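# Lift clothes rail off wall hooks onto counter

## Task

Unhook the clothes rail from both wall hooks and set it down lying flat on the counter. It must sit within 30° of parallel to the wall, with its midpoint between the two hooks and 18 to 28 cm away from the wall. Release it and move the gripper away; the rail must not be in the gripper at the end, and its final position must hold without the robot supporting it.

## Robot and tools

Robot: one 7-joint arm with a parallel two-finger gripper. Its base may sit slightly tilted relative to the table. Occasionally an outside disturbance may briefly pull on a held part or shove a loose object.

Scene frame: origin on the table top directly under the arm base, +z up, +x forward, +y to the left when looking along +x. Positions are in metres, orientations are quaternions in w,x,y,z order, and velocities are in m/s and rad/s. The reported hand position can be off from the real one, more so at long reach.

Gripper: the fingers point along the gripper's own +z axis and open and close along its y axis. end_effector_position is the point between the finger pads when closed, roughly 2 cm short of the fingertips. Closing pushes the fingertips about 10 mm further along +z.

Tool execute_actions. Argument actions is a list holding at most one item.
- Empty list: sends nothing and just reports the current state.
- Motion item: {"rows": [[...]], "steps": n}. rows is 1 to 15 rows and steps is 1 to 15 (default 15). Each control step is 1/30 s and uses one row; if there are fewer rows than steps, the last row repeats. Each row is 8 numbers: 7 absolute joint target angles in radians, in the order waist, shoulder, upper arm roll, elbow, forearm roll, wrist pitch, wrist roll, followed by the gripper opening command. These are absolute targets, not offsets, in the same units and order that the Joint positions line prints. Opening ranges from -1 (closed) to +1 (fully open, pad gap 0.084 m).
- Wait item: {"steps": n} with no rows. n is at most 300. It sends no new command and returns once n steps have passed since the previous result.
- Optional pictures (boolean) controls whether camera images come back. By default they are included.

Joint ranges (rad): waist -6.283 to 6.283, shoulder -2.059 to 2.094, upper arm roll -6.283 to 6.283, elbow -0.192 to 3.927, forearm roll -6.283 to 6.283, wrist pitch -1.693 to 3.142, wrist roll -6.283 to 6.283. A target more than 0.010 rad beyond a range end, and also further out than the current angle, gets the whole call refused, and nothing is sent. Real limits may differ by up to 0.010 rad from these values. A target past the real limit is clipped there, and the result may then say "joint sent to its limit". That line can refer to an earlier action. If the line is missing, that does not prove there is room left.

Motion limits: joint targets move at most 3.14 rad/s, take 0.16 s to reach that speed, and are synchronized so all joints arrive together. On each step, a target is kept within 0.623 rad of the measured angle. If the targets would move the gripper more than 70 mm from where it is, all targets are scaled back. Far moves therefore need several calls. Between calls the arm keeps heading toward the last row sent. It stops pursuing that row once motion has nearly stalled or a step was HELD.

Result lines: the state line gives the gripper pose and velocities. Joint positions and Joint velocities list the 7 joints and then the pad gap in m (m/s). grip_measured is the measured opening on the same -1..1 scale as the command. "joint command not followed" means the clearance check altered or blocked targets; the mounting block or post counts as part of the arm. HELD marks steps where your row was not sent in whole or in part. Joint torques are total drive outputs in joint order. They are nonzero even in free air and are offset, scaled and noisy, so treat them as rough. MOTOR HOT warns at 65 °C. At 80 °C an OVER-TEMPERATURE FAULT applies the brakes until the motors cool, and holding loads adds heat.

Gripping: to keep hold of the rail, keep commanding an opening well below grip_measured; the larger the gap, the firmer the squeeze. The limit is roughly 24 N per pad on objects up to about 6 cm wide. Slamming the fingers shut can overshoot and may spring them open. Echoing grip_measured back still squeezes lightly, but wide parts may slip.

Torque fault: if contact torque reaches a joint's load limit, the arm halts, backs that joint off slightly, holds for 10 s and drops the rest of the call. Load limits (N m): waist 45.5, shoulder 45.5, upper arm roll 27.3, elbow 27.3, forearm roll 27.3, wrist pitch 18.2, wrist roll 18.2. The held object's weight counts toward these.

Tool zoom_image: camera is "cam_high" or "cam_low"; region is [x0, y0, x1, y1] in pixels of that camera's latest image, with the top-left corner at (0,0), and at most 504x504. Both images are 672x504. Calibration (OpenCV conventions, world to camera): cam_high K=[[626.309,0,337.074],[0,626.309,250.81],[0,0,1]], located at world [0.426225, 0.641088, 1.12167]. cam_low K=[[502.481,0,335.671],[0,502.481,252.217],[0,0,1]], located at [0.297639, -0.793974, 0.1683]. Both have radial distortion and may be off by a couple of degrees and millimetres.

Tool finished_scene: scene is the number of the current scene. Replying without any tool call also ends things.

What to avoid: dropping or flinging the rail, knocking anything off the table (an automatic failure), ramming the wall, hooks or counter, and pushing hard enough to trigger faults. Lift the rail up and off the hooks before pulling it outward, lower it gently, open the gripper, back away, and confirm with a look that it lies flat and settled before ending the scene.

Each tool is called after "Request:" as name(argument=value, ...) on one line, values as JSON.

## Session

Request:
execute_actions(actions=[])

Scene clock: 0.00 s of 4700.00 s.
end_effector_position=(+0.2268, -0.3959, +0.3472) grip_measured=+1.00 end_effector_quat_wxyz=(-0.203, -0.154, +0.948, +0.191) end_effector_velocity=(+0.001, +0.000, -0.000) end_effector_angular_velocity=(+0.001, -0.000, +0.001)
Joint positions: [-1.036  0.566 -0.065  1.584  0.069  1.576  1.481  0.084]
Joint velocities: [ 0.    -0.     0.001 -0.     0.    -0.     0.    -0.   ]
Joint torques (N m, as the arm reports them, + toward a larger angle): no reading
Motor temperatures (°C, as the motors report them): [28 29 27 29 27 29 27]

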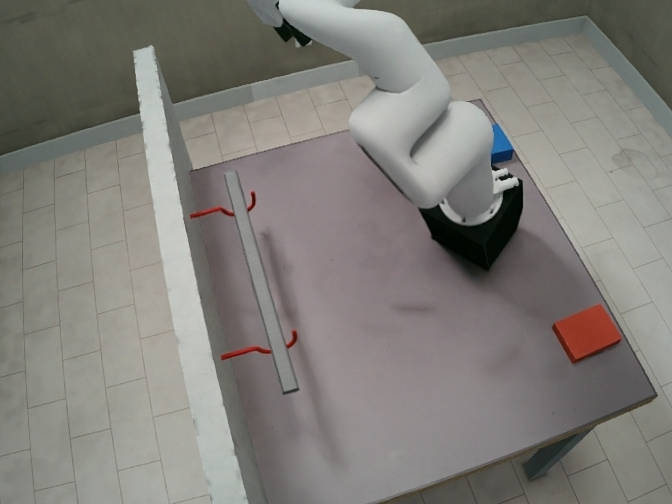

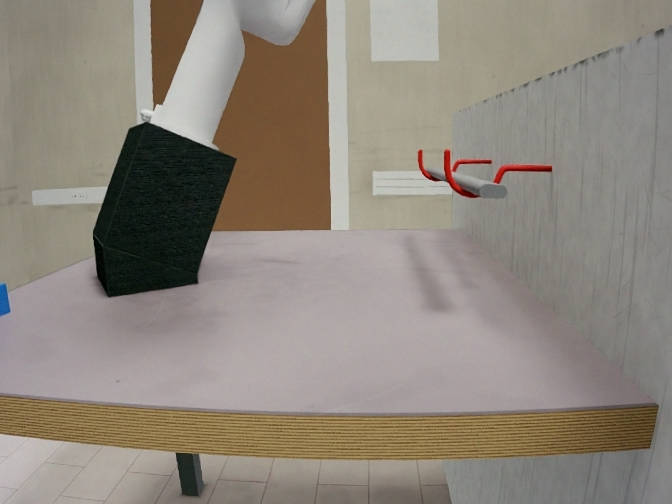

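Request:
execute_actions(actions=[{"rows":[[-0.05,0.566,-0.065,1.584,0.069,1.576,1.481,1]],"steps":15}], pictures=false)

Scene clock: 24.53 s of 4700.00 s.
end_effector_position=(+0.3448, -0.3225, +0.2866) grip_measured=+1.00 end_effector_quat_wxyz=(-0.257, -0.297, +0.894, +0.214) end_effector_velocity=(+0.251, +0.227, -0.147) end_effector_angular_velocity=(+0.260, +0.184, +0.726)
Joint positions: [-0.71   0.566 -0.064  1.584  0.069  1.576  1.481  0.084]
Joint velocities: [ 0.791 -0.     0.002  0.     0.001  0.    -0.001  0.   ]
Joint torques (N m, as the arm reports them, + toward a larger angle): [-13.38 -21.36 -11.75  11.89  -0.81  -0.01  -0.17]
Motor temperatures (°C, as the motors report them): [29 32 30 36 27 29 27]
Steps of this call (steps 1 to 90: nothing new was sent; then 21.03 s passed at rest; steps 91 to 105: all 15 steps of this action). Readings (joint positions):
91: [-1.036 0.566 -0.065 1.584 0.069 1.576 1.481]
92: [-1.034 0.566 -0.065 1.584 0.068 1.576 1.481]
94: [-1.008 0.566 -0.073 1.583 0.068 1.576 1.481]
98: [-0.894 0.566 -0.063 1.584 0.069 1.576 1.481]
105: the state above

Request:
execute_actions(actions=[{"steps":45}])

Scene clock: 34.97 s of 4700.00 s.
end_effector_position=(+0.4114, -0.2413, +0.2443) grip_measured=+1.00 end_effector_quat_wxyz=(-0.311, -0.399, +0.834, +0.221) end_effector_velocity=(+0.000, +0.000, -0.000) end_effector_angular_velocity=(+0.000, +0.000, +0.000)
Joint positions: [-0.399  0.564 -0.128  1.581  0.064  1.582  1.483  0.084]
Joint velocities: [ 0. -0.  0.  0.  0.  0.  0.  0.]
Joint torques (N m, as the arm reports them, + toward a larger angle): [-11.59 -22.2  -11.6   11.33  -1.03   0.24  -0.2 ]
Motor temperatures (°C, as the motors report them): [29 33 30 36 27 29 27]
TORQUE FAULT: the external load on joint 3 (upper arm roll) reached its load limit, and the arm stopped for 10 seconds. The arm's remaining commands of this call were not run. Joint 3 (upper arm roll) moved back by up to 3 degrees. The arm holds there, with its grip as last carried out, and accepts commands again: back off and push less far. The arm stops again, at the same cost, whenever a joint's load reaches its limit.
The stop began at step 13 of this call (marked STOPPED below). From that step on the arm followed nothing that you had sent. Nothing is kept back now, and the robot has no last target.
Steps of this call (steps 1 to 12: the robot went on to your last target; steps 13 to 313: the stop). Readings (joint positions):
1: [-0.684 0.566 -0.064 1.584 0.069 1.576 1.481]
2: [-0.658 0.566 -0.064 1.584 0.069 1.576 1.481]
4: [-0.605 0.566 -0.064 1.584 0.069 1.576 1.481]
8: [-0.500 0.566 -0.064 1.584 0.069 1.576 1.481]
13: [-0.398 0.562 -0.080 1.580 0.062 1.584 1.483] STOPPED
313: the state above

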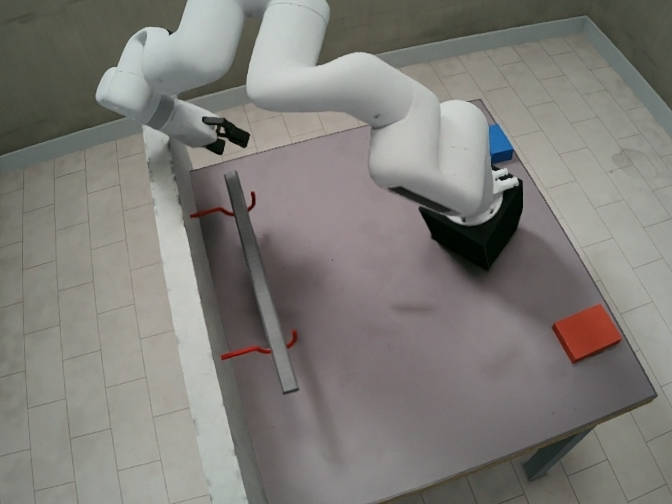

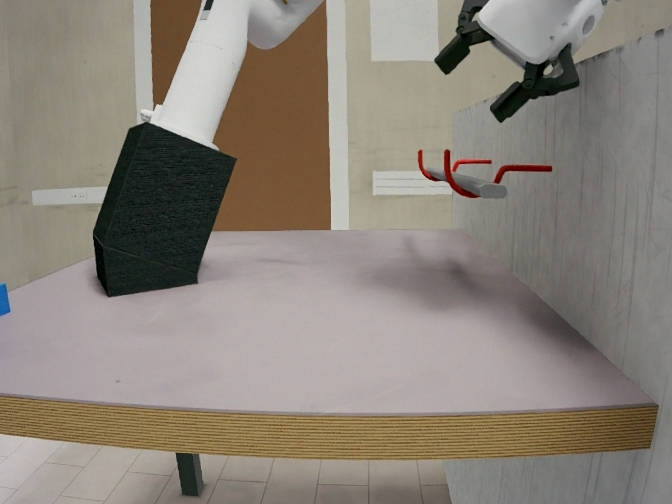

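Request:
execute_actions(actions=[{"rows":[[-0.4,0.3,-0.065,1.584,0.065,1.576,1.481,1]],"steps":15}], pictures=false)

Request:
execute_actions(actions=[{"steps":30}], pictures=false)

Scene clock: 42.03 s of 4700.00 s.
end_effector_position=(+0.4857, -0.2031, +0.3415) grip_measured=+1.00 end_effector_quat_wxyz=(-0.246, -0.467, +0.840, +0.123) end_effector_velocity=(-0.004, +0.016, +0.021) end_effector_angular_velocity=(-0.002, -0.022, +0.013)
Joint positions: [-0.399  0.31  -0.068  1.587  0.065  1.576  1.481  0.084]
Joint velocities: [-0.011 -0.085  0.02  -0.058 -0.002  0.003  0.001 -0.   ]
Joint torques (N m, as the arm reports them, + toward a larger angle): [-10.8  -16.2  -10.8   11.51  -0.85  -0.28  -0.11]
Motor temperatures (°C, as the motors report them): [29 34 30 37 27 29 27]
Steps of this call (steps 1 to 90: nothing new was sent; then 3.57 s passed at rest; steps 91 to 105: all 15 steps of this action). Readings (joint positions):
91: [-0.399 0.564 -0.128 1.581 0.064 1.582 1.483]
92: [-0.399 0.562 -0.127 1.581 0.064 1.582 1.483]
94: [-0.400 0.537 -0.120 1.575 0.064 1.581 1.482]
98: [-0.400 0.427 -0.096 1.584 0.064 1.579 1.482]
105: the state above

Scene clock: 43.03 s of 4700.00 s.
end_effector_position=(+0.4866, -0.2011, +0.3445) grip_measured=+1.00 end_effector_quat_wxyz=(-0.245, -0.469, +0.840, +0.121) end_effector_velocity=(+0.000, -0.000, +0.000) end_effector_angular_velocity=(+0.000, -0.000, +0.000)
Joint positions: [-0.4    0.3   -0.065  1.584  0.065  1.576  1.481  0.084]
Joint velocities: [-0. -0.  0.  0. -0.  0. -0. -0.]
Joint torques (N m, as the arm reports them, + toward a larger angle): [-10.02 -20.11 -10.11  13.01  -0.62  -0.22  -0.2 ]
Motor temperatures (°C, as the motors report them): [29 34 30 37 27 29 27]
Steps of this call (steps 1 to 15: the robot went on to your last target; steps 16 to 30: nothing new was sent). Readings (joint positions):
1: [-0.400 0.308 -0.067 1.585 0.065 1.576 1.481]
2: [-0.400 0.307 -0.067 1.583 0.065 1.576 1.481]
4: [-0.400 0.306 -0.066 1.582 0.065 1.576 1.481]
8: [-0.400 0.302 -0.065 1.583 0.065 1.576 1.481]
30: the state above
The arm was judged still, so your last target was given up. Only a new action makes it travel on or press farther. Fingers that are still opening or closing keep moving.

Request:
execute_actions(actions=[{"rows":[[-0.4,0.3,-0.065,1.9,0.065,1.576,1.481,1]],"steps":15}], pictures=false)

Request:
execute_actions(actions=[{"steps":30}])

Scene clock: 48.73 s of 4700.00 s.
end_effector_position=(+0.5821, -0.2097, +0.4419) grip_measured=+1.00 end_effector_quat_wxyz=(-0.181, -0.510, +0.840, -0.011) end_effector_velocity=(+0.038, -0.002, +0.043) end_effector_angular_velocity=(-0.060, -0.097, +0.047)
Joint positions: [-0.4    0.297 -0.065  1.884  0.065  1.575  1.481  0.084]
Joint velocities: [-0.001  0.021  0.     0.153 -0.     0.008  0.001 -0.   ]
Joint torques (N m, as the arm reports them, + toward a larger angle): [-10.12 -18.34  -9.39  11.47  -0.79  -0.66  -0.36]
Motor temperatures (°C, as the motors report them): [29 34 30 37 27 29 27]
Steps of this call (steps 1 to 90: nothing new was sent; then 2.20 s passed at rest; steps 91 to 105: all 15 steps of this action). Readings (joint positions):
91: [-0.400 0.300 -0.065 1.584 0.065 1.576 1.481]
92: [-0.400 0.300 -0.065 1.586 0.065 1.576 1.481]
94: [-0.400 0.303 -0.065 1.613 0.065 1.577 1.481]
98: [-0.400 0.299 -0.065 1.740 0.065 1.575 1.481]
105: the state above

Scene clock: 49.73 s of 4700.00 s.
end_effector_position=(+0.5860, -0.2100, +0.4458) grip_measured=+1.00 end_effector_quat_wxyz=(-0.179, -0.512, +0.840, -0.016) end_effector_velocity=(+0.001, +0.001, -0.000) end_effector_angular_velocity=(+0.001, -0.000, +0.001)
Joint positions: [-0.4    0.3   -0.065  1.9    0.065  1.576  1.481  0.084]
Joint velocities: [ 0.    -0.     0.002  0.     0.     0.     0.001  0.   ]
Joint torques (N m, as the arm reports them, + toward a larger angle): [ -9.92 -21.05  -9.46  13.6   -0.87  -0.82  -0.31]
Motor temperatures (°C, as the motors report them): [29 34 30 38 27 30 27]
Steps of this call (steps 1 to 30: the robot went on to your last target). Readings (joint positions):
1: [-0.400 0.298 -0.065 1.888 0.065 1.576 1.481]
2: [-0.400 0.299 -0.065 1.890 0.065 1.576 1.481]
4: [-0.400 0.301 -0.065 1.893 0.065 1.576 1.481]
8: [-0.400 0.301 -0.065 1.897 0.065 1.576 1.481]
30: the state above
The arm was judged still, so your last target was given up. Only a new action makes it travel on or press farther. Fingers that are still opening or closing keep moving.

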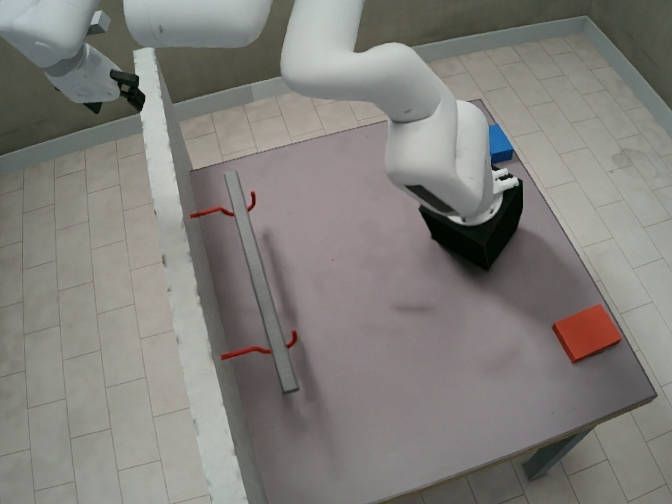

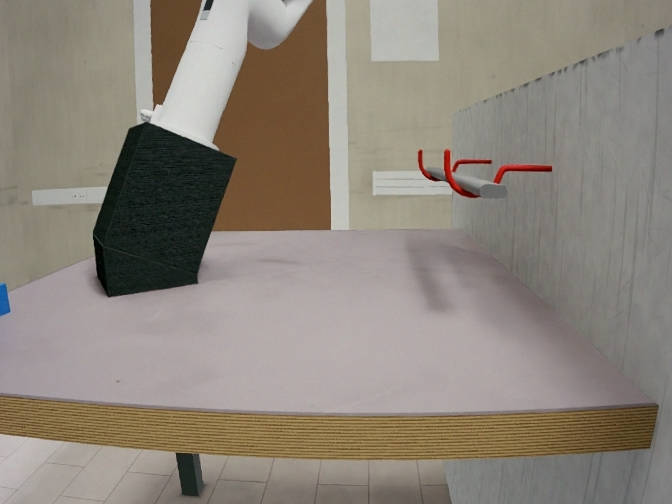

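Request:
execute_actions(actions=[{"rows":[[-1.1,0.3,-0.065,1.9,0.065,1.576,1.481,1]],"steps":15}], pictures=false)

Request:
execute_actions(actions=[{"steps":40}], pictures=false)

Scene clock: 67.87 s of 4700.00 s.
end_effector_position=(+0.4928, -0.3300, +0.5095) grip_measured=+1.00 end_effector_quat_wxyz=(-0.175, -0.384, +0.905, -0.050) end_effector_velocity=(-0.264, -0.246, +0.157) end_effector_angular_velocity=(-0.230, -0.166, -0.646)
Joint positions: [-0.695  0.3   -0.066  1.9    0.065  1.576  1.481  0.084]
Joint velocities: [-0.706 -0.001  0.001  0.     0.     0.     0.001 -0.   ]
Joint torques (N m, as the arm reports them, + toward a larger angle): [-10.47 -19.27  -9.72  13.47  -0.86  -1.05  -0.18]
Motor temperatures (°C, as the motors report them): [29 34 30 40 27 30 27]
Steps of this call (steps 1 to 90: nothing new was sent; then 14.63 s passed at rest; steps 91 to 105: all 15 steps of this action). Readings (joint positions):
91: [-0.400 0.300 -0.065 1.900 0.065 1.576 1.481]
92: [-0.402 0.300 -0.064 1.900 0.065 1.576 1.481]
94: [-0.428 0.300 -0.058 1.900 0.066 1.576 1.481]
98: [-0.531 0.300 -0.067 1.900 0.065 1.576 1.481]
105: the state above

Scene clock: 69.20 s of 4700.00 s.
end_effector_position=(+0.3153, -0.4338, +0.5994) grip_measured=+1.00 end_effector_quat_wxyz=(-0.163, -0.196, +0.962, -0.094) end_effector_velocity=(-0.001, -0.000, +0.000) end_effector_angular_velocity=(-0.001, -0.000, -0.004)
Joint positions: [-1.1    0.3   -0.065  1.9    0.065  1.576  1.481  0.084]
Joint velocities: [-0.    -0.    -0.001  0.    -0.     0.001  0.002 -0.   ]
Joint torques (N m, as the arm reports them, + toward a larger angle): [-10.5  -16.4   -9.58  12.97  -0.69  -1.14  -0.3 ]
Motor temperatures (°C, as the motors report them): [29 34 30 40 27 30 27]
Steps of this call (steps 1 to 40: the robot went on to your last target). Readings (joint positions):
1: [-0.719 0.300 -0.066 1.900 0.065 1.576 1.481]
2: [-0.742 0.300 -0.066 1.900 0.065 1.576 1.481]
4: [-0.789 0.300 -0.065 1.900 0.065 1.576 1.481]
8: [-0.884 0.300 -0.065 1.900 0.065 1.576 1.481]
40: the state above

Now fold.

Request:
execute_actions(actions=[{"rows":[[-1.1,0.35,-0.065,1.1,0.065,0.5,1.481,1]],"steps":15}], pictures=false)

Request:
execute_actions(actions=[{"steps":60}])

Scene clock: 73.43 s of 4700.00 s.
end_effector_position=(+0.2645, -0.4817, +0.4651) grip_measured=+1.00 end_effector_quat_wxyz=(-0.166, -0.182, +0.965, -0.094) end_effector_velocity=(-0.132, -0.100, -0.317) end_effector_angular_velocity=(-0.241, -0.041, +0.016)
Joint positions: [-1.1    0.327 -0.065  1.507  0.065  1.162  1.481  0.084]
Joint velocities: [ 0.     0.061 -0.002 -0.997  0.    -1.29   0.001  0.   ]
Joint torques (N m, as the arm reports them, + toward a larger angle): [-10.78 -17.93 -10.72  14.4   -0.34  -1.47  -0.32]
Motor temperatures (°C, as the motors report them): [29 34 30 40 27 30 27]
Steps of this call (steps 1 to 15: the robot went on to your last target; steps 16 to 90: nothing new was sent; then 0.73 s passed at rest; steps 91 to 105: all 15 steps of this action). Readings (joint positions):
91: [-1.100 0.300 -0.065 1.900 0.065 1.576 1.481]
92: [-1.100 0.300 -0.065 1.898 0.065 1.573 1.481]
94: [-1.100 0.299 -0.065 1.870 0.065 1.539 1.481]
98: [-1.100 0.313 -0.065 1.735 0.065 1.411 1.481]
105: the state above

Scene clock: 75.43 s of 4700.00 s.
end_effector_position=(+0.2174, -0.5171, +0.3631) grip_measured=+1.00 end_effector_quat_wxyz=(-0.162, -0.189, +0.946, -0.210) end_effector_velocity=(+0.000, -0.000, +0.000) end_effector_angular_velocity=(+0.000, +0.001, +0.001)
Joint positions: [-1.1    0.35  -0.065  1.1    0.065  0.5    1.481  0.084]
Joint velocities: [ 0.     0.    -0.     0.    -0.    -0.    -0.001  0.   ]
Joint torques (N m, as the arm reports them, + toward a larger angle): [-10.3  -16.96 -10.84  13.36   0.13  -1.55  -0.49]
Motor temperatures (°C, as the motors report them): [29 34 30 40 27 30 27]
Steps of this call (steps 1 to 45: the robot went on to your last target; steps 46 to 60: nothing new was sent). Readings (joint positions):
1: [-1.100 0.329 -0.065 1.473 0.065 1.117 1.481]
2: [-1.100 0.331 -0.065 1.439 0.065 1.067 1.481]
4: [-1.100 0.335 -0.065 1.369 0.065 0.954 1.481]
8: [-1.100 0.344 -0.065 1.216 0.065 0.697 1.481]
60: the state above
The arm was judged still, so your last target was given up. Only a new action makes it travel on or press farther. Fingers that are still opening or closing keep moving.

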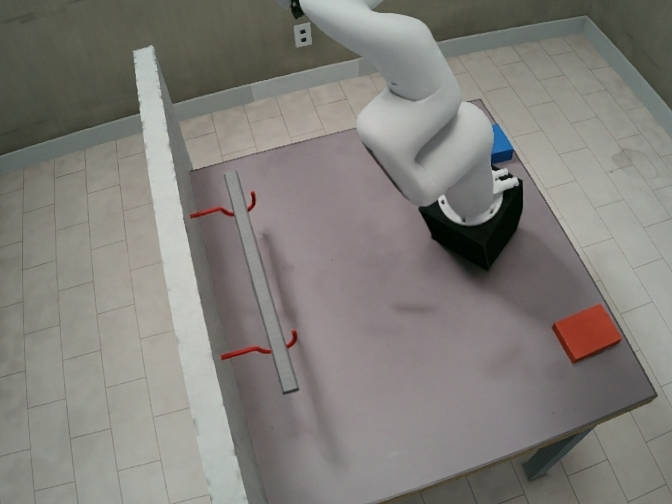

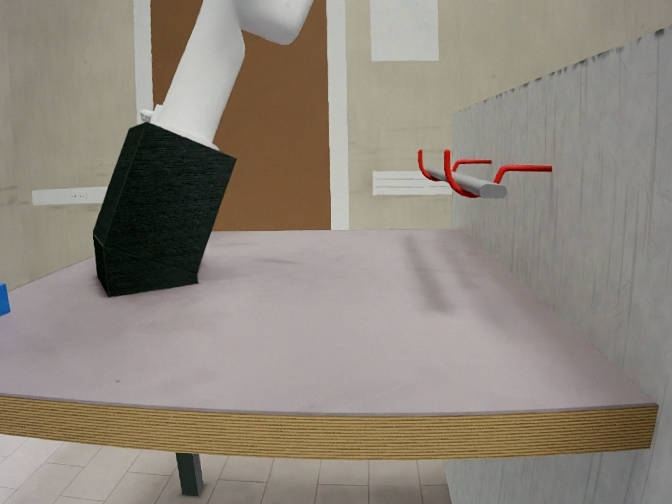

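Request:
execute_actions(actions=[{"rows":[[-1.1,0.35,-0.065,0.6,0.065,0.1,1.481,1]],"steps":15}], pictures=false)

Request:
execute_actions(actions=[{"steps":40}], pictures=false)

Scene clock: 85.27 s of 4700.00 s.
end_effector_position=(+0.1390, -0.4351, +0.2544) grip_measured=+1.00 end_effector_quat_wxyz=(-0.177, -0.176, +0.953, -0.173) end_effector_velocity=(-0.187, +0.254, -0.224) end_effector_angular_velocity=(+0.156, +0.088, -0.100)
Joint positions: [-1.1    0.351 -0.065  0.709  0.065  0.188  1.481  0.084]
Joint velocities: [-0.     0.     0.001 -0.954  0.    -0.756 -0.001  0.   ]
Joint torques (N m, as the arm reports them, + toward a larger angle): [ -8.7  -15.32  -9.86  10.77   0.42  -1.58  -0.36]
Motor temperatures (°C, as the motors report them): [29 33 31 40 27 30 27]
Steps of this call (steps 1 to 90: nothing new was sent; then 6.33 s passed at rest; steps 91 to 105: all 15 steps of this action). Readings (joint positions):
91: [-1.100 0.350 -0.065 1.100 0.065 0.500 1.481]
92: [-1.100 0.350 -0.065 1.098 0.065 0.498 1.481]
94: [-1.100 0.347 -0.065 1.070 0.065 0.470 1.481]
98: [-1.100 0.351 -0.065 0.933 0.065 0.369 1.481]
105: the state above

Scene clock: 86.60 s of 4700.00 s.
end_effector_position=(+0.1182, -0.4051, +0.2308) grip_measured=+1.00 end_effector_quat_wxyz=(-0.181, -0.173, +0.954, -0.164) end_effector_velocity=(-0.000, -0.000, +0.000) end_effector_angular_velocity=(-0.000, -0.000, -0.000)
Joint positions: [-1.1    0.35  -0.065  0.6    0.065  0.1    1.481  0.084]
Joint velocities: [-0.  0. -0.  0.  0.  0.  0. -0.]
Joint torques (N m, as the arm reports them, + toward a larger angle): [ -8.01 -13.94  -9.21   9.71   0.51  -1.56  -0.19]
Motor temperatures (°C, as the motors report them): [29 33 31 40 27 30 27]
Steps of this call (steps 1 to 30: the robot went on to your last target; steps 31 to 40: nothing new was sent). Readings (joint positions):
1: [-1.100 0.351 -0.065 0.678 0.065 0.164 1.481]
2: [-1.100 0.351 -0.065 0.653 0.065 0.146 1.481]
4: [-1.100 0.352 -0.065 0.624 0.065 0.124 1.481]
8: [-1.100 0.349 -0.065 0.609 0.065 0.106 1.481]
40: the state above
The arm was judged still, so your last target was given up. Only a new action makes it travel on or press farther. Fingers that are still opening or closing keep moving.

Request:
execute_actions(actions=[{"rows":[[-1.1,0.1,-0.065,0.6,0.065,0.1,1.481,1]],"steps":15}], pictures=false)

Request:
execute_actions(actions=[{"rows":[[-0.05,0.1,-0.065,0.6,0.065,0.1,1.481,1]],"steps":15}], pictures=false)

Request:
execute_actions(actions=[{"steps":60}])

Scene clock: 93.87 s of 4700.00 s.
end_effector_position=(+0.1753, -0.4328, +0.3366) grip_measured=+1.00 end_effector_quat_wxyz=(-0.155, -0.192, +0.929, -0.278) end_effector_velocity=(+0.006, +0.011, +0.014) end_effector_angular_velocity=(-0.016, -0.009, +0.013)
Joint positions: [-1.1    0.109 -0.065  0.6    0.065  0.1    1.481  0.084]
Joint velocities: [ 0.001 -0.069  0.003 -0.035  0.     0.012 -0.001 -0.   ]
Joint torques (N m, as the arm reports them, + toward a larger angle): [ -7.18 -11.39  -8.63  11.89   0.69  -1.58  -0.34]
Motor temperatures (°C, as the motors report them): [29 33 30 39 27 30 27]
Steps of this call (steps 1 to 90: nothing new was sent; then 3.77 s passed at rest; steps 91 to 105: all 15 steps of this action). Readings (joint positions):
91: [-1.100 0.350 -0.065 0.600 0.065 0.100 1.481]
92: [-1.100 0.348 -0.065 0.600 0.065 0.100 1.481]
94: [-1.100 0.321 -0.065 0.596 0.065 0.102 1.481]
98: [-1.100 0.206 -0.065 0.603 0.065 0.099 1.481]
105: the state above

Scene clock: 94.37 s of 4700.00 s.
end_effector_position=(+0.3127, -0.3671, +0.2732) grip_measured=+1.00 end_effector_quat_wxyz=(-0.134, -0.355, +0.894, -0.240) end_effector_velocity=(+0.296, +0.217, -0.158) end_effector_angular_velocity=(+0.267, +0.190, +0.762)
Joint positions: [-0.756  0.104 -0.064  0.599  0.065  0.1    1.481  0.084]
Joint velocities: [ 0.835 -0.005 -0.004  0.     0.    -0.001  0.002  0.   ]
Joint torques (N m, as the arm reports them, + toward a larger angle): [ -7.7  -13.12  -9.49  10.35   0.56  -1.56  -0.3 ]
Motor temperatures (°C, as the motors report them): [29 33 30 39 27 30 27]
Steps of this call (steps 1 to 15: all 15 steps of this action). Readings (joint positions):
1: [-1.100 0.107 -0.065 0.599 0.065 0.100 1.481]
2: [-1.098 0.106 -0.066 0.599 0.065 0.100 1.481]
4: [-1.069 0.105 -0.071 0.599 0.066 0.100 1.481]
8: [-0.951 0.105 -0.064 0.599 0.065 0.100 1.481]
15: the state above

Scene clock: 105.07 s of 4700.00 s.
end_effector_position=(+0.4429, -0.2002, +0.1836) grip_measured=+1.00 end_effector_quat_wxyz=(-0.103, -0.564, +0.801, -0.173) end_effector_velocity=(+0.000, +0.000, -0.000) end_effector_angular_velocity=(+0.000, +0.001, +0.004)
Joint positions: [-0.204  0.102 -0.13   0.594  0.067  0.1    1.483  0.084]
Joint velocities: [ 0.001  0.     0.    -0.    -0.    -0.    -0.003  0.   ]
Joint torques (N m, as the arm reports them, + toward a larger angle): [ -6.03 -14.87  -8.63   8.89   0.6   -1.15  -0.35]
Motor temperatures (°C, as the motors report them): [29 32 30 37 27 30 27]
TORQUE FAULT: the external load on joint 3 (upper arm roll) reached its load limit, and the arm stopped for 10 seconds. The arm's remaining commands of this call were not run. Joint 3 (upper arm roll) moved back by up to 3 degrees. The arm holds there, with its grip as last carried out, and accepts commands again: back off and push less far. The arm stops again, at the same cost, whenever a joint's load reaches its limit.
The stop began at step 21 of this call (marked STOPPED below). From that step on the arm followed nothing that you had sent. Nothing is kept back now, and the robot has no last target.
Steps of this call (steps 1 to 20: the robot went on to your last target; steps 21 to 321: the stop). Readings (joint positions):
1: [-0.728 0.104 -0.064 0.599 0.065 0.100 1.481]
2: [-0.700 0.104 -0.064 0.599 0.065 0.100 1.481]
4: [-0.644 0.103 -0.064 0.600 0.065 0.100 1.481]
8: [-0.533 0.103 -0.065 0.600 0.065 0.100 1.481]
21: [-0.204 0.101 -0.084 0.594 0.068 0.100 1.482] STOPPED
321: the state above

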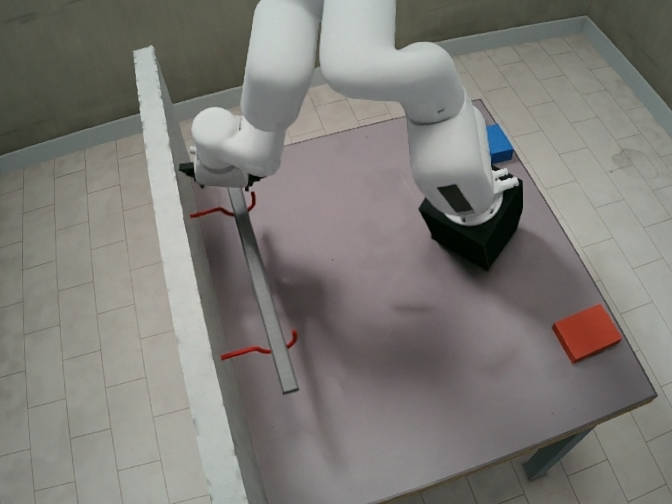

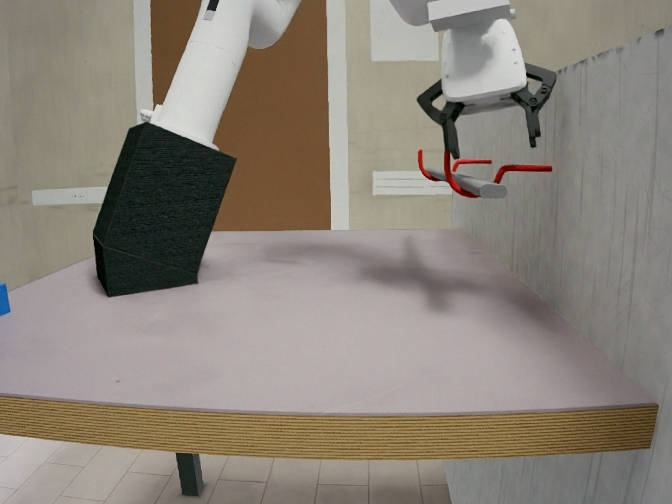

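Request:
execute_actions(actions=[{"rows":[[-0.2,-0.35,-0.065,0.1,0.065,0.05,1.481,1]],"steps":15}], pictures=false)

Request:
execute_actions(actions=[{"steps":40}])

Scene clock: 115.50 s of 4700.00 s.
end_effector_position=(+0.3384, -0.1166, +0.1992) grip_measured=+1.00 end_effector_quat_wxyz=(-0.085, -0.589, +0.788, -0.156) end_effector_velocity=(-0.142, +0.078, -0.006) end_effector_angular_velocity=(+0.036, +0.027, +0.061)
Joint positions: [-0.2   -0.307 -0.071  0.145  0.065  0.056  1.481  0.084]
Joint velocities: [ 0.003 -0.459  0.063 -0.523 -0.002 -0.049 -0.001 -0.   ]
Joint torques (N m, as the arm reports them, + toward a larger angle): [-2.58 -4.67 -5.14 12.25  0.65 -1.64 -0.24]
Motor temperatures (°C, as the motors report them): [28 32 30 36 27 30 27]
Steps of this call (steps 1 to 90: nothing new was sent; then 6.93 s passed at rest; steps 91 to 105: all 15 steps of this action). Readings (joint positions):
91: [-0.204 0.102 -0.130 0.594 0.067 0.100 1.483]
92: [-0.204 0.100 -0.130 0.592 0.067 0.100 1.483]
94: [-0.204 0.072 -0.126 0.562 0.067 0.096 1.482]
98: [-0.203 -0.078 -0.104 0.398 0.066 0.080 1.482]
105: the state above

Scene clock: 116.83 s of 4700.00 s.
end_effector_position=(+0.3274, -0.1101, +0.1995) grip_measured=+1.00 end_effector_quat_wxyz=(-0.083, -0.592, +0.786, -0.157) end_effector_velocity=(+0.000, -0.000, +0.000) end_effector_angular_velocity=(-0.000, -0.001, -0.000)
Joint positions: [-0.2   -0.35  -0.065  0.1    0.065  0.05   1.481  0.084]
Joint velocities: [-0. -0. -0.  0.  0. -0.  0. -0.]
Joint torques (N m, as the arm reports them, + toward a larger angle): [-1.71 -7.17 -4.54  8.11  0.74 -1.28 -0.44]
Motor temperatures (°C, as the motors report them): [28 32 30 36 27 30 27]
Steps of this call (steps 1 to 30: the robot went on to your last target; steps 31 to 40: nothing new was sent). Readings (joint positions):
1: [-0.200 -0.320 -0.069 0.131 0.065 0.054 1.481]
2: [-0.200 -0.328 -0.068 0.122 0.065 0.053 1.481]
4: [-0.200 -0.338 -0.067 0.113 0.065 0.051 1.481]
8: [-0.200 -0.346 -0.066 0.105 0.065 0.050 1.481]
40: the state above
The arm was judged still, so your last target was given up. Only a new action makes it travel on or press farther. Fingers that are still opening or closing keep moving.

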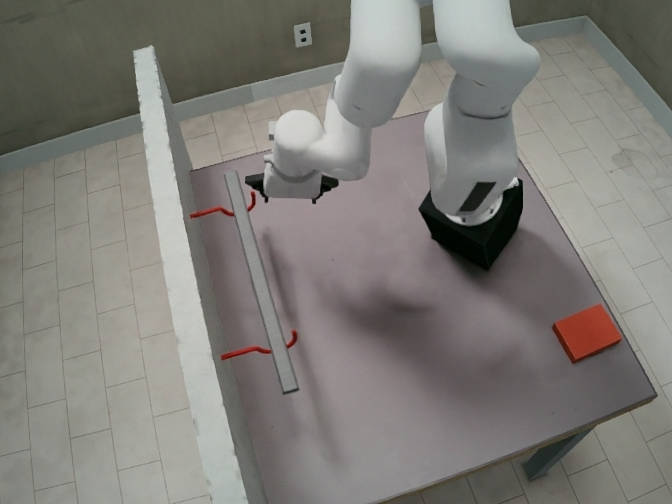

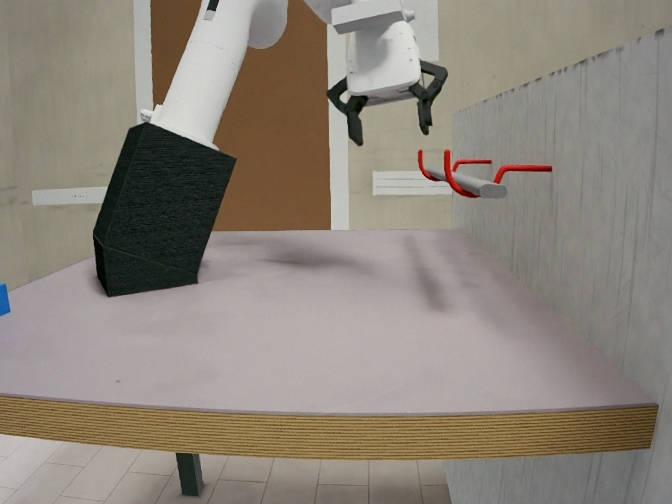

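Request:
execute_actions(actions=[{"rows":[[-0.2,-0.5,-0.065,0.1,0.065,0.2,1.481,0.3]],"steps":15}], pictures=false)

Request:
execute_actions(actions=[{"steps":20}], pictures=false)

Scene clock: 125.57 s of 4700.00 s.
end_effector_position=(+0.3325, -0.0985, +0.2212) grip_measured=+0.29 end_effector_quat_wxyz=(-0.076, -0.594, +0.787, -0.151) end_effector_velocity=(+0.000, +0.002, +0.003) end_effector_angular_velocity=(+0.004, +0.001, -0.000)
Joint positions: [-0.2   -0.497 -0.065  0.1    0.065  0.197  1.481  0.056]
Joint velocities: [ 0.    -0.024 -0.     0.001 -0.     0.027  0.001  0.   ]
Joint torques (N m, as the arm reports them, + toward a larger angle): [-1.09 -6.58 -4.05  9.81  0.49 -1.6  -0.32]
Motor temperatures (°C, as the motors report them): [28 31 29 35 27 30 27]
Steps of this call (steps 1 to 90: nothing new was sent; then 5.23 s passed at rest; steps 91 to 105: all 15 steps of this action). Readings (joint positions):
91: [-0.200 -0.350 -0.065 0.100 0.065 0.050 1.481]
92: [-0.200 -0.352 -0.065 0.100 0.065 0.053 1.481]
94: [-0.200 -0.382 -0.065 0.099 0.065 0.086 1.481]
98: [-0.200 -0.473 -0.065 0.102 0.065 0.169 1.481]
105: the state above

Scene clock: 126.23 s of 4700.00 s.
end_effector_position=(+0.3328, -0.0983, +0.2218) grip_measured=+0.29 end_effector_quat_wxyz=(-0.075, -0.594, +0.787, -0.151) end_effector_velocity=(-0.000, -0.000, -0.000) end_effector_angular_velocity=(+0.000, -0.000, -0.003)
Joint positions: [-0.2   -0.5   -0.065  0.1    0.065  0.2    1.481  0.056]
Joint velocities: [-0.    -0.    -0.001 -0.     0.     0.001  0.002  0.   ]
Joint torques (N m, as the arm reports them, + toward a larger angle): [-1.27 -6.22 -3.98  9.78  0.36 -1.37 -0.28]
Motor temperatures (°C, as the motors report them): [28 31 29 35 27 30 27]
Steps of this call (steps 1 to 15: the robot went on to your last target; steps 16 to 20: nothing new was sent). Readings (joint positions):
1: [-0.200 -0.498 -0.065 0.100 0.065 0.198 1.481]
2: [-0.200 -0.498 -0.065 0.100 0.065 0.199 1.481]
4: [-0.200 -0.499 -0.065 0.100 0.065 0.199 1.481]
8: [-0.200 -0.500 -0.065 0.100 0.065 0.200 1.481]
20: the state above
The arm was judged still, so your last target was given up. Only a new action makes it travel on or press farther. Fingers that are still opening or closing keep moving.

Rotate waist partway.

Request:
execute_actions(actions=[{"rows":[[0.15,-0.5,-0.065,0.1,0.065,0.2,1.481,0.3]],"steps":15}], pictures=false)

Request:
execute_actions(actions=[{"steps":30}])

Scene clock: 129.73 s of 4700.00 s.
end_effector_position=(+0.3476, +0.0063, +0.1897) grip_measured=+0.29 end_effector_quat_wxyz=(+0.050, +0.716, -0.690, +0.094) end_effector_velocity=(-0.000, +0.042, -0.010) end_effector_angular_velocity=(+0.048, +0.027, +0.114)
Joint positions: [ 0.135 -0.5   -0.065  0.1    0.065  0.2    1.481  0.056]
Joint velocities: [ 0.139 -0.001 -0.013  0.001  0.002  0.    -0.001  0.   ]
Joint torques (N m, as the arm reports them, + toward a larger angle): [-1.42 -6.92 -2.93  9.21  0.18 -1.24 -0.24]
Motor temperatures (°C, as the motors report them): [28 31 29 35 27 30 27]
Steps of this call (steps 1 to 90: nothing new was sent; steps 91 to 105: all 15 steps of this action). Readings (joint positions):
91: [-0.200 -0.500 -0.065 0.100 0.065 0.200 1.481]
92: [-0.198 -0.500 -0.065 0.100 0.065 0.200 1.481]
94: [-0.167 -0.500 -0.067 0.100 0.065 0.200 1.481]
98: [-0.009 -0.500 -0.064 0.100 0.065 0.200 1.481]
105: the state above

Scene clock: 130.73 s of 4700.00 s.
end_effector_position=(+0.3476, +0.0110, +0.1886) grip_measured=+0.29 end_effector_quat_wxyz=(+0.048, +0.721, -0.685, +0.092) end_effector_velocity=(+0.000, +0.000, +0.000) end_effector_angular_velocity=(-0.000, +0.000, +0.004)
Joint positions: [ 0.15  -0.5   -0.065  0.1    0.065  0.2    1.481  0.056]
Joint velocities: [ 0.    -0.     0.001  0.    -0.    -0.    -0.003  0.   ]
Joint torques (N m, as the arm reports them, + toward a larger angle): [-0.25 -7.05 -2.72  9.04  0.19 -1.28 -0.24]
Motor temperatures (°C, as the motors report them): [28 31 29 35 27 30 27]
Steps of this call (steps 1 to 30: the robot went on to your last target). Readings (joint positions):
1: [0.139 -0.500 -0.065 0.100 0.065 0.200 1.481]
2: [0.142 -0.500 -0.065 0.100 0.065 0.200 1.481]
4: [0.145 -0.500 -0.065 0.100 0.065 0.200 1.481]
8: [0.148 -0.500 -0.065 0.100 0.065 0.200 1.481]
30: the state above
The arm was judged still, so your last target was given up. Only a new action makes it travel on or press farther. Fingers that are still opening or closing keep moving.

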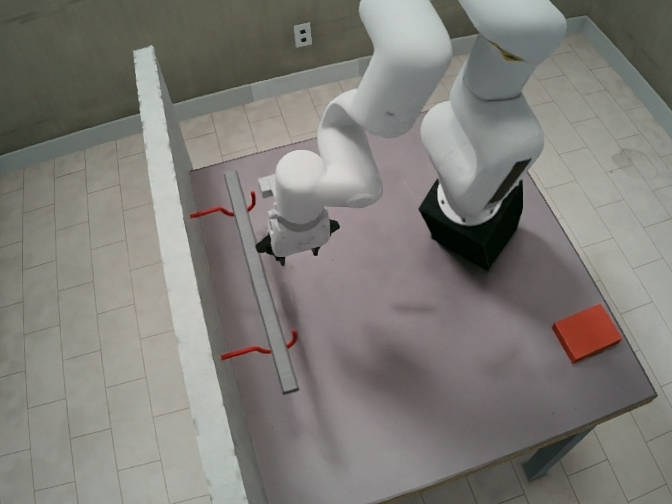

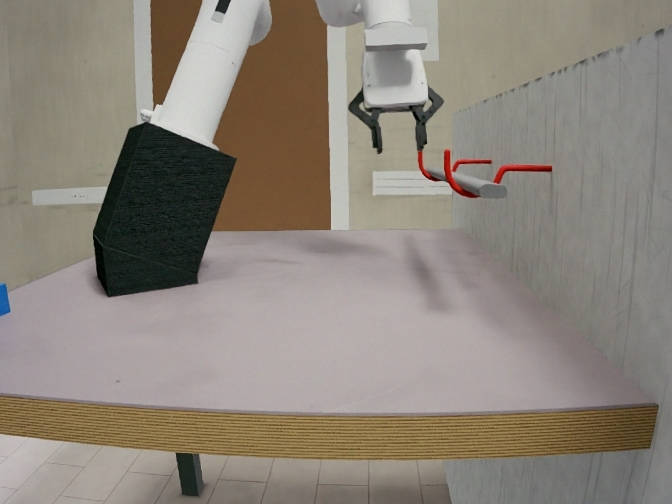

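Request:
execute_actions(actions=[{"rows":[[0.15,-0.2,-0.065,0.475,0.065,0.24,1.481,0.3]],"steps":15}], pictures=false)

Request:
execute_actions(actions=[{"steps":30}])

Scene clock: 137.70 s of 4700.00 s.
end_effector_position=(+0.4602, +0.0093, +0.1916) grip_measured=+0.29 end_effector_quat_wxyz=(+0.043, +0.721, -0.683, +0.108) end_effector_velocity=(-0.012, -0.012, -0.041) end_effector_angular_velocity=(-0.010, +0.128, -0.030)
Joint positions: [ 0.15  -0.215 -0.065  0.455  0.065  0.239  1.481  0.056]
Joint velocities: [ 0.     0.159 -0.002  0.073  0.     0.046  0.001  0.002]
Joint torques (N m, as the arm reports them, + toward a larger angle): [ -2.38 -13.13  -4.66  13.24   0.22  -2.03  -0.49]
Motor temperatures (°C, as the motors report them): [28 31 29 35 27 30 27]
Steps of this call (steps 1 to 90: nothing new was sent; then 3.47 s passed at rest; steps 91 to 105: all 15 steps of this action). Readings (joint positions):
91: [0.150 -0.500 -0.065 0.100 0.065 0.200 1.481]
92: [0.150 -0.499 -0.065 0.102 0.065 0.200 1.481]
94: [0.150 -0.473 -0.065 0.130 0.065 0.205 1.481]
98: [0.150 -0.349 -0.065 0.291 0.065 0.220 1.481]
105: the state above

Scene clock: 138.70 s of 4700.00 s.
end_effector_position=(+0.4612, +0.0085, +0.1887) grip_measured=+0.28 end_effector_quat_wxyz=(+0.046, +0.721, -0.683, +0.106) end_effector_velocity=(-0.000, +0.001, -0.000) end_effector_angular_velocity=(+0.001, +0.001, +0.000)
Joint positions: [ 0.15  -0.2   -0.065  0.465  0.065  0.241  1.481  0.056]
Joint velocities: [ 0.001 -0.     0.001  0.     0.     0.     0.001 -0.   ]
Joint torques (N m, as the arm reports them, + toward a larger angle): [ -2.44 -14.18  -4.83  22.62   0.2   -5.41  -0.26]
Motor temperatures (°C, as the motors report them): [28 31 29 36 27 31 27]
Steps of this call (steps 1 to 30: the robot went on to your last target). Readings (joint positions):
1: [0.150 -0.210 -0.065 0.458 0.065 0.240 1.481]
2: [0.150 -0.207 -0.065 0.459 0.065 0.241 1.481]
4: [0.150 -0.204 -0.065 0.462 0.065 0.243 1.481]
8: [0.150 -0.201 -0.065 0.465 0.065 0.244 1.481]
30: the state above
The arm was judged still, so your last target was given up. Only a new action makes it travel on or press farther. Fingers that are still opening or closing keep moving.

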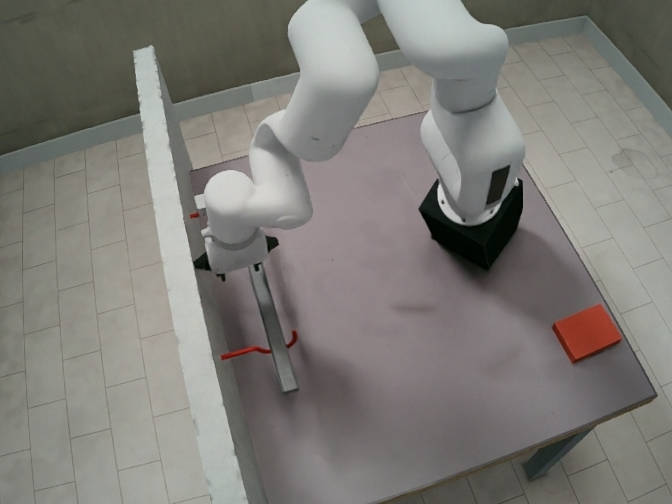

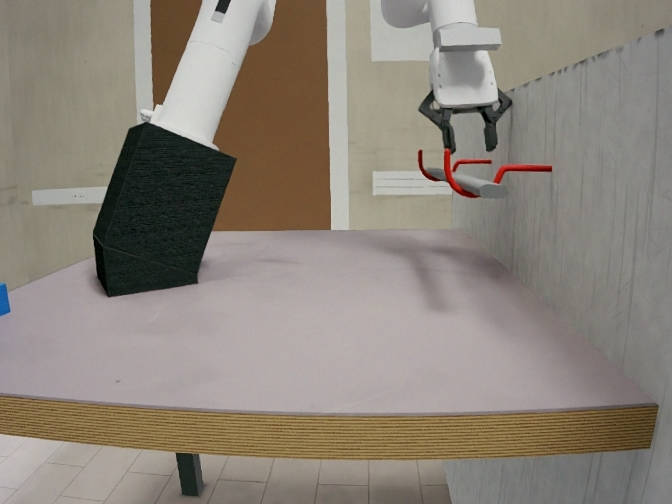

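Request:
execute_actions(actions=[{"rows":[[0.15,-0.32,-0.065,0.325,0.065,0.225,1.481,0.3]],"steps":15}], pictures=false)

Request:
execute_actions(actions=[{"steps":20}])

Scene clock: 143.60 s of 4700.00 s.
end_effector_position=(+0.4220, +0.0105, +0.1939) grip_measured=+0.29 end_effector_quat_wxyz=(+0.043, +0.721, -0.684, +0.104) end_effector_velocity=(-0.016, -0.001, -0.004) end_effector_angular_velocity=(+0.001, +0.021, -0.006)
Joint positions: [ 0.15  -0.318 -0.065  0.33   0.065  0.224  1.481  0.056]
Joint velocities: [ 0.    -0.017  0.    -0.035  0.     0.004  0.001 -0.   ]
Joint torques (N m, as the arm reports them, + toward a larger angle): [-1.79 -9.96 -4.01  9.75  0.38 -1.35 -0.4 ]
Motor temperatures (°C, as the motors report them): [28 31 29 42 27 32 27]
Steps of this call (steps 1 to 90: nothing new was sent; then 1.40 s passed at rest; steps 91 to 105: all 15 steps of this action). Readings (joint positions):
91: [0.150 -0.200 -0.065 0.465 0.065 0.241 1.481]
92: [0.150 -0.201 -0.065 0.464 0.065 0.241 1.481]
94: [0.150 -0.225 -0.065 0.445 0.065 0.232 1.481]
98: [0.150 -0.300 -0.065 0.360 0.065 0.223 1.481]
105: the state above

Scene clock: 144.27 s of 4700.00 s.
end_effector_position=(+0.4197, +0.0103, +0.1932) grip_measured=+0.29 end_effector_quat_wxyz=(+0.045, +0.721, -0.684, +0.102) end_effector_velocity=(-0.000, +0.000, -0.000) end_effector_angular_velocity=(+0.000, +0.000, +0.001)
Joint positions: [ 0.15  -0.32  -0.065  0.325  0.065  0.225  1.481  0.056]
Joint velocities: [ 0.001 -0.     0.    -0.    -0.    -0.    -0.001  0.   ]
Joint torques (N m, as the arm reports them, + toward a larger angle): [ -1.51 -10.33  -4.13   9.54   0.18  -1.28  -0.34]
Motor temperatures (°C, as the motors report them): [28 31 29 41 27 32 27]
Steps of this call (steps 1 to 15: the robot went on to your last target; steps 16 to 20: nothing new was sent). Readings (joint positions):
1: [0.150 -0.318 -0.065 0.329 0.065 0.224 1.481]
2: [0.150 -0.319 -0.065 0.328 0.065 0.224 1.481]
4: [0.150 -0.319 -0.065 0.327 0.065 0.225 1.481]
8: [0.150 -0.320 -0.065 0.326 0.065 0.225 1.481]
20: the state above
The arm was judged still, so your last target was given up. Only a new action makes it travel on or press farther. Fingers that are still opening or closing keep moving.

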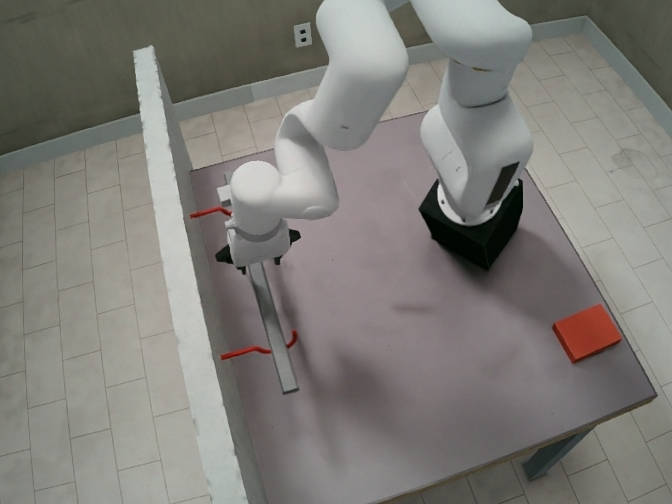

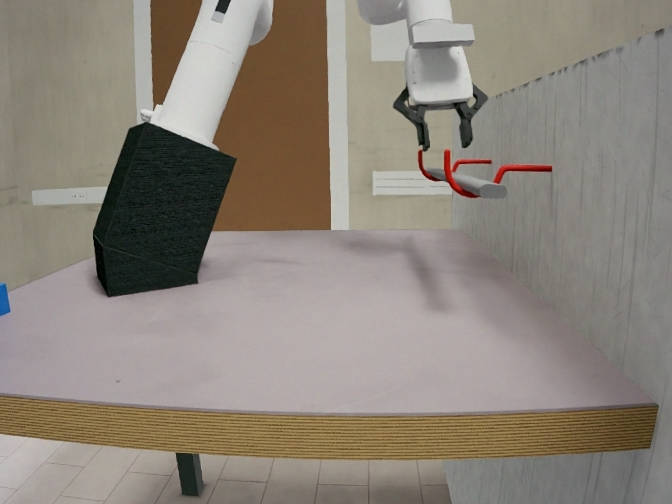

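Request:
execute_actions(actions=[{"rows":[[0.15,-0.17,-0.065,0.405,0.065,0.155,1.481,0.3]],"steps":15}], pictures=false)

Request:
execute_actions(actions=[{"steps":20}])

Scene clock: 150.63 s of 4700.00 s.
end_effector_position=(+0.4409, +0.0022, +0.1717) grip_measured=+0.29 end_effector_quat_wxyz=(+0.049, +0.720, -0.683, +0.107) end_effector_velocity=(+0.005, -0.001, -0.003) end_effector_angular_velocity=(-0.002, -0.004, +0.001)
Joint positions: [ 0.15  -0.173 -0.065  0.403  0.065  0.156  1.481  0.056]
Joint velocities: [ 0.001  0.023  0.     0.014 -0.    -0.013  0.001 -0.   ]
Joint torques (N m, as the arm reports them, + toward a larger angle): [ -2.46 -12.04  -4.6    8.45   0.34  -1.23  -0.4 ]
Motor temperatures (°C, as the motors report them): [28 31 29 40 27 32 27]
Steps of this call (steps 1 to 90: nothing new was sent; then 2.87 s passed at rest; steps 91 to 105: all 15 steps of this action). Readings (joint positions):
91: [0.150 -0.320 -0.065 0.325 0.065 0.225 1.481]
92: [0.150 -0.318 -0.065 0.326 0.065 0.224 1.481]
94: [0.150 -0.289 -0.065 0.343 0.065 0.208 1.481]
98: [0.150 -0.197 -0.065 0.390 0.065 0.169 1.481]
105: the state above

Scene clock: 151.30 s of 4700.00 s.
end_effector_position=(+0.4413, +0.0020, +0.1712) grip_measured=+0.29 end_effector_quat_wxyz=(+0.050, +0.720, -0.683, +0.107) end_effector_velocity=(+0.000, -0.001, +0.000) end_effector_angular_velocity=(-0.000, -0.000, -0.002)
Joint positions: [ 0.15  -0.17  -0.065  0.405  0.065  0.155  1.481  0.056]
Joint velocities: [-0.001  0.    -0.001  0.     0.     0.     0.001  0.   ]
Joint torques (N m, as the arm reports them, + toward a larger angle): [ -2.15 -12.24  -4.68   8.6    0.49  -1.03  -0.33]
Motor temperatures (°C, as the motors report them): [28 31 29 39 27 32 27]
Steps of this call (steps 1 to 15: the robot went on to your last target; steps 16 to 20: nothing new was sent). Readings (joint positions):
1: [0.150 -0.172 -0.065 0.404 0.065 0.156 1.481]
2: [0.150 -0.172 -0.065 0.404 0.065 0.156 1.481]
4: [0.150 -0.171 -0.065 0.404 0.065 0.155 1.481]
8: [0.150 -0.170 -0.065 0.405 0.065 0.155 1.481]
20: the state above
The arm was judged still, so your last target was given up. Only a new action makes it travel on or press farther. Fingers that are still opening or closing keep moving.

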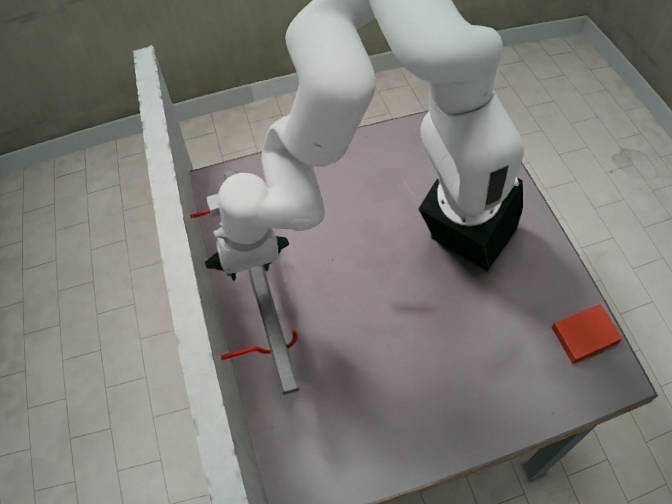

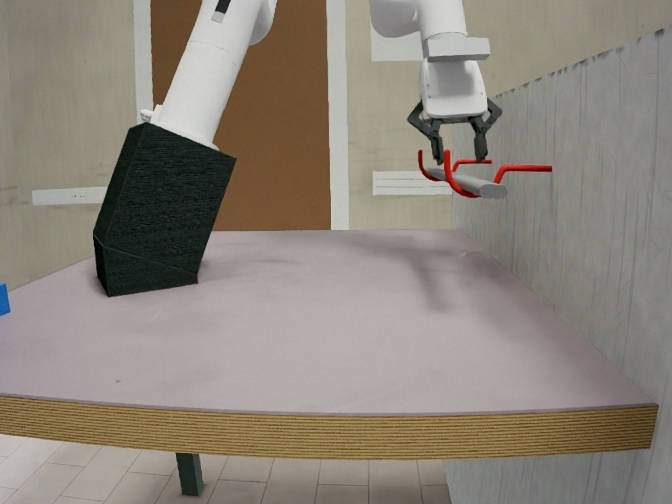

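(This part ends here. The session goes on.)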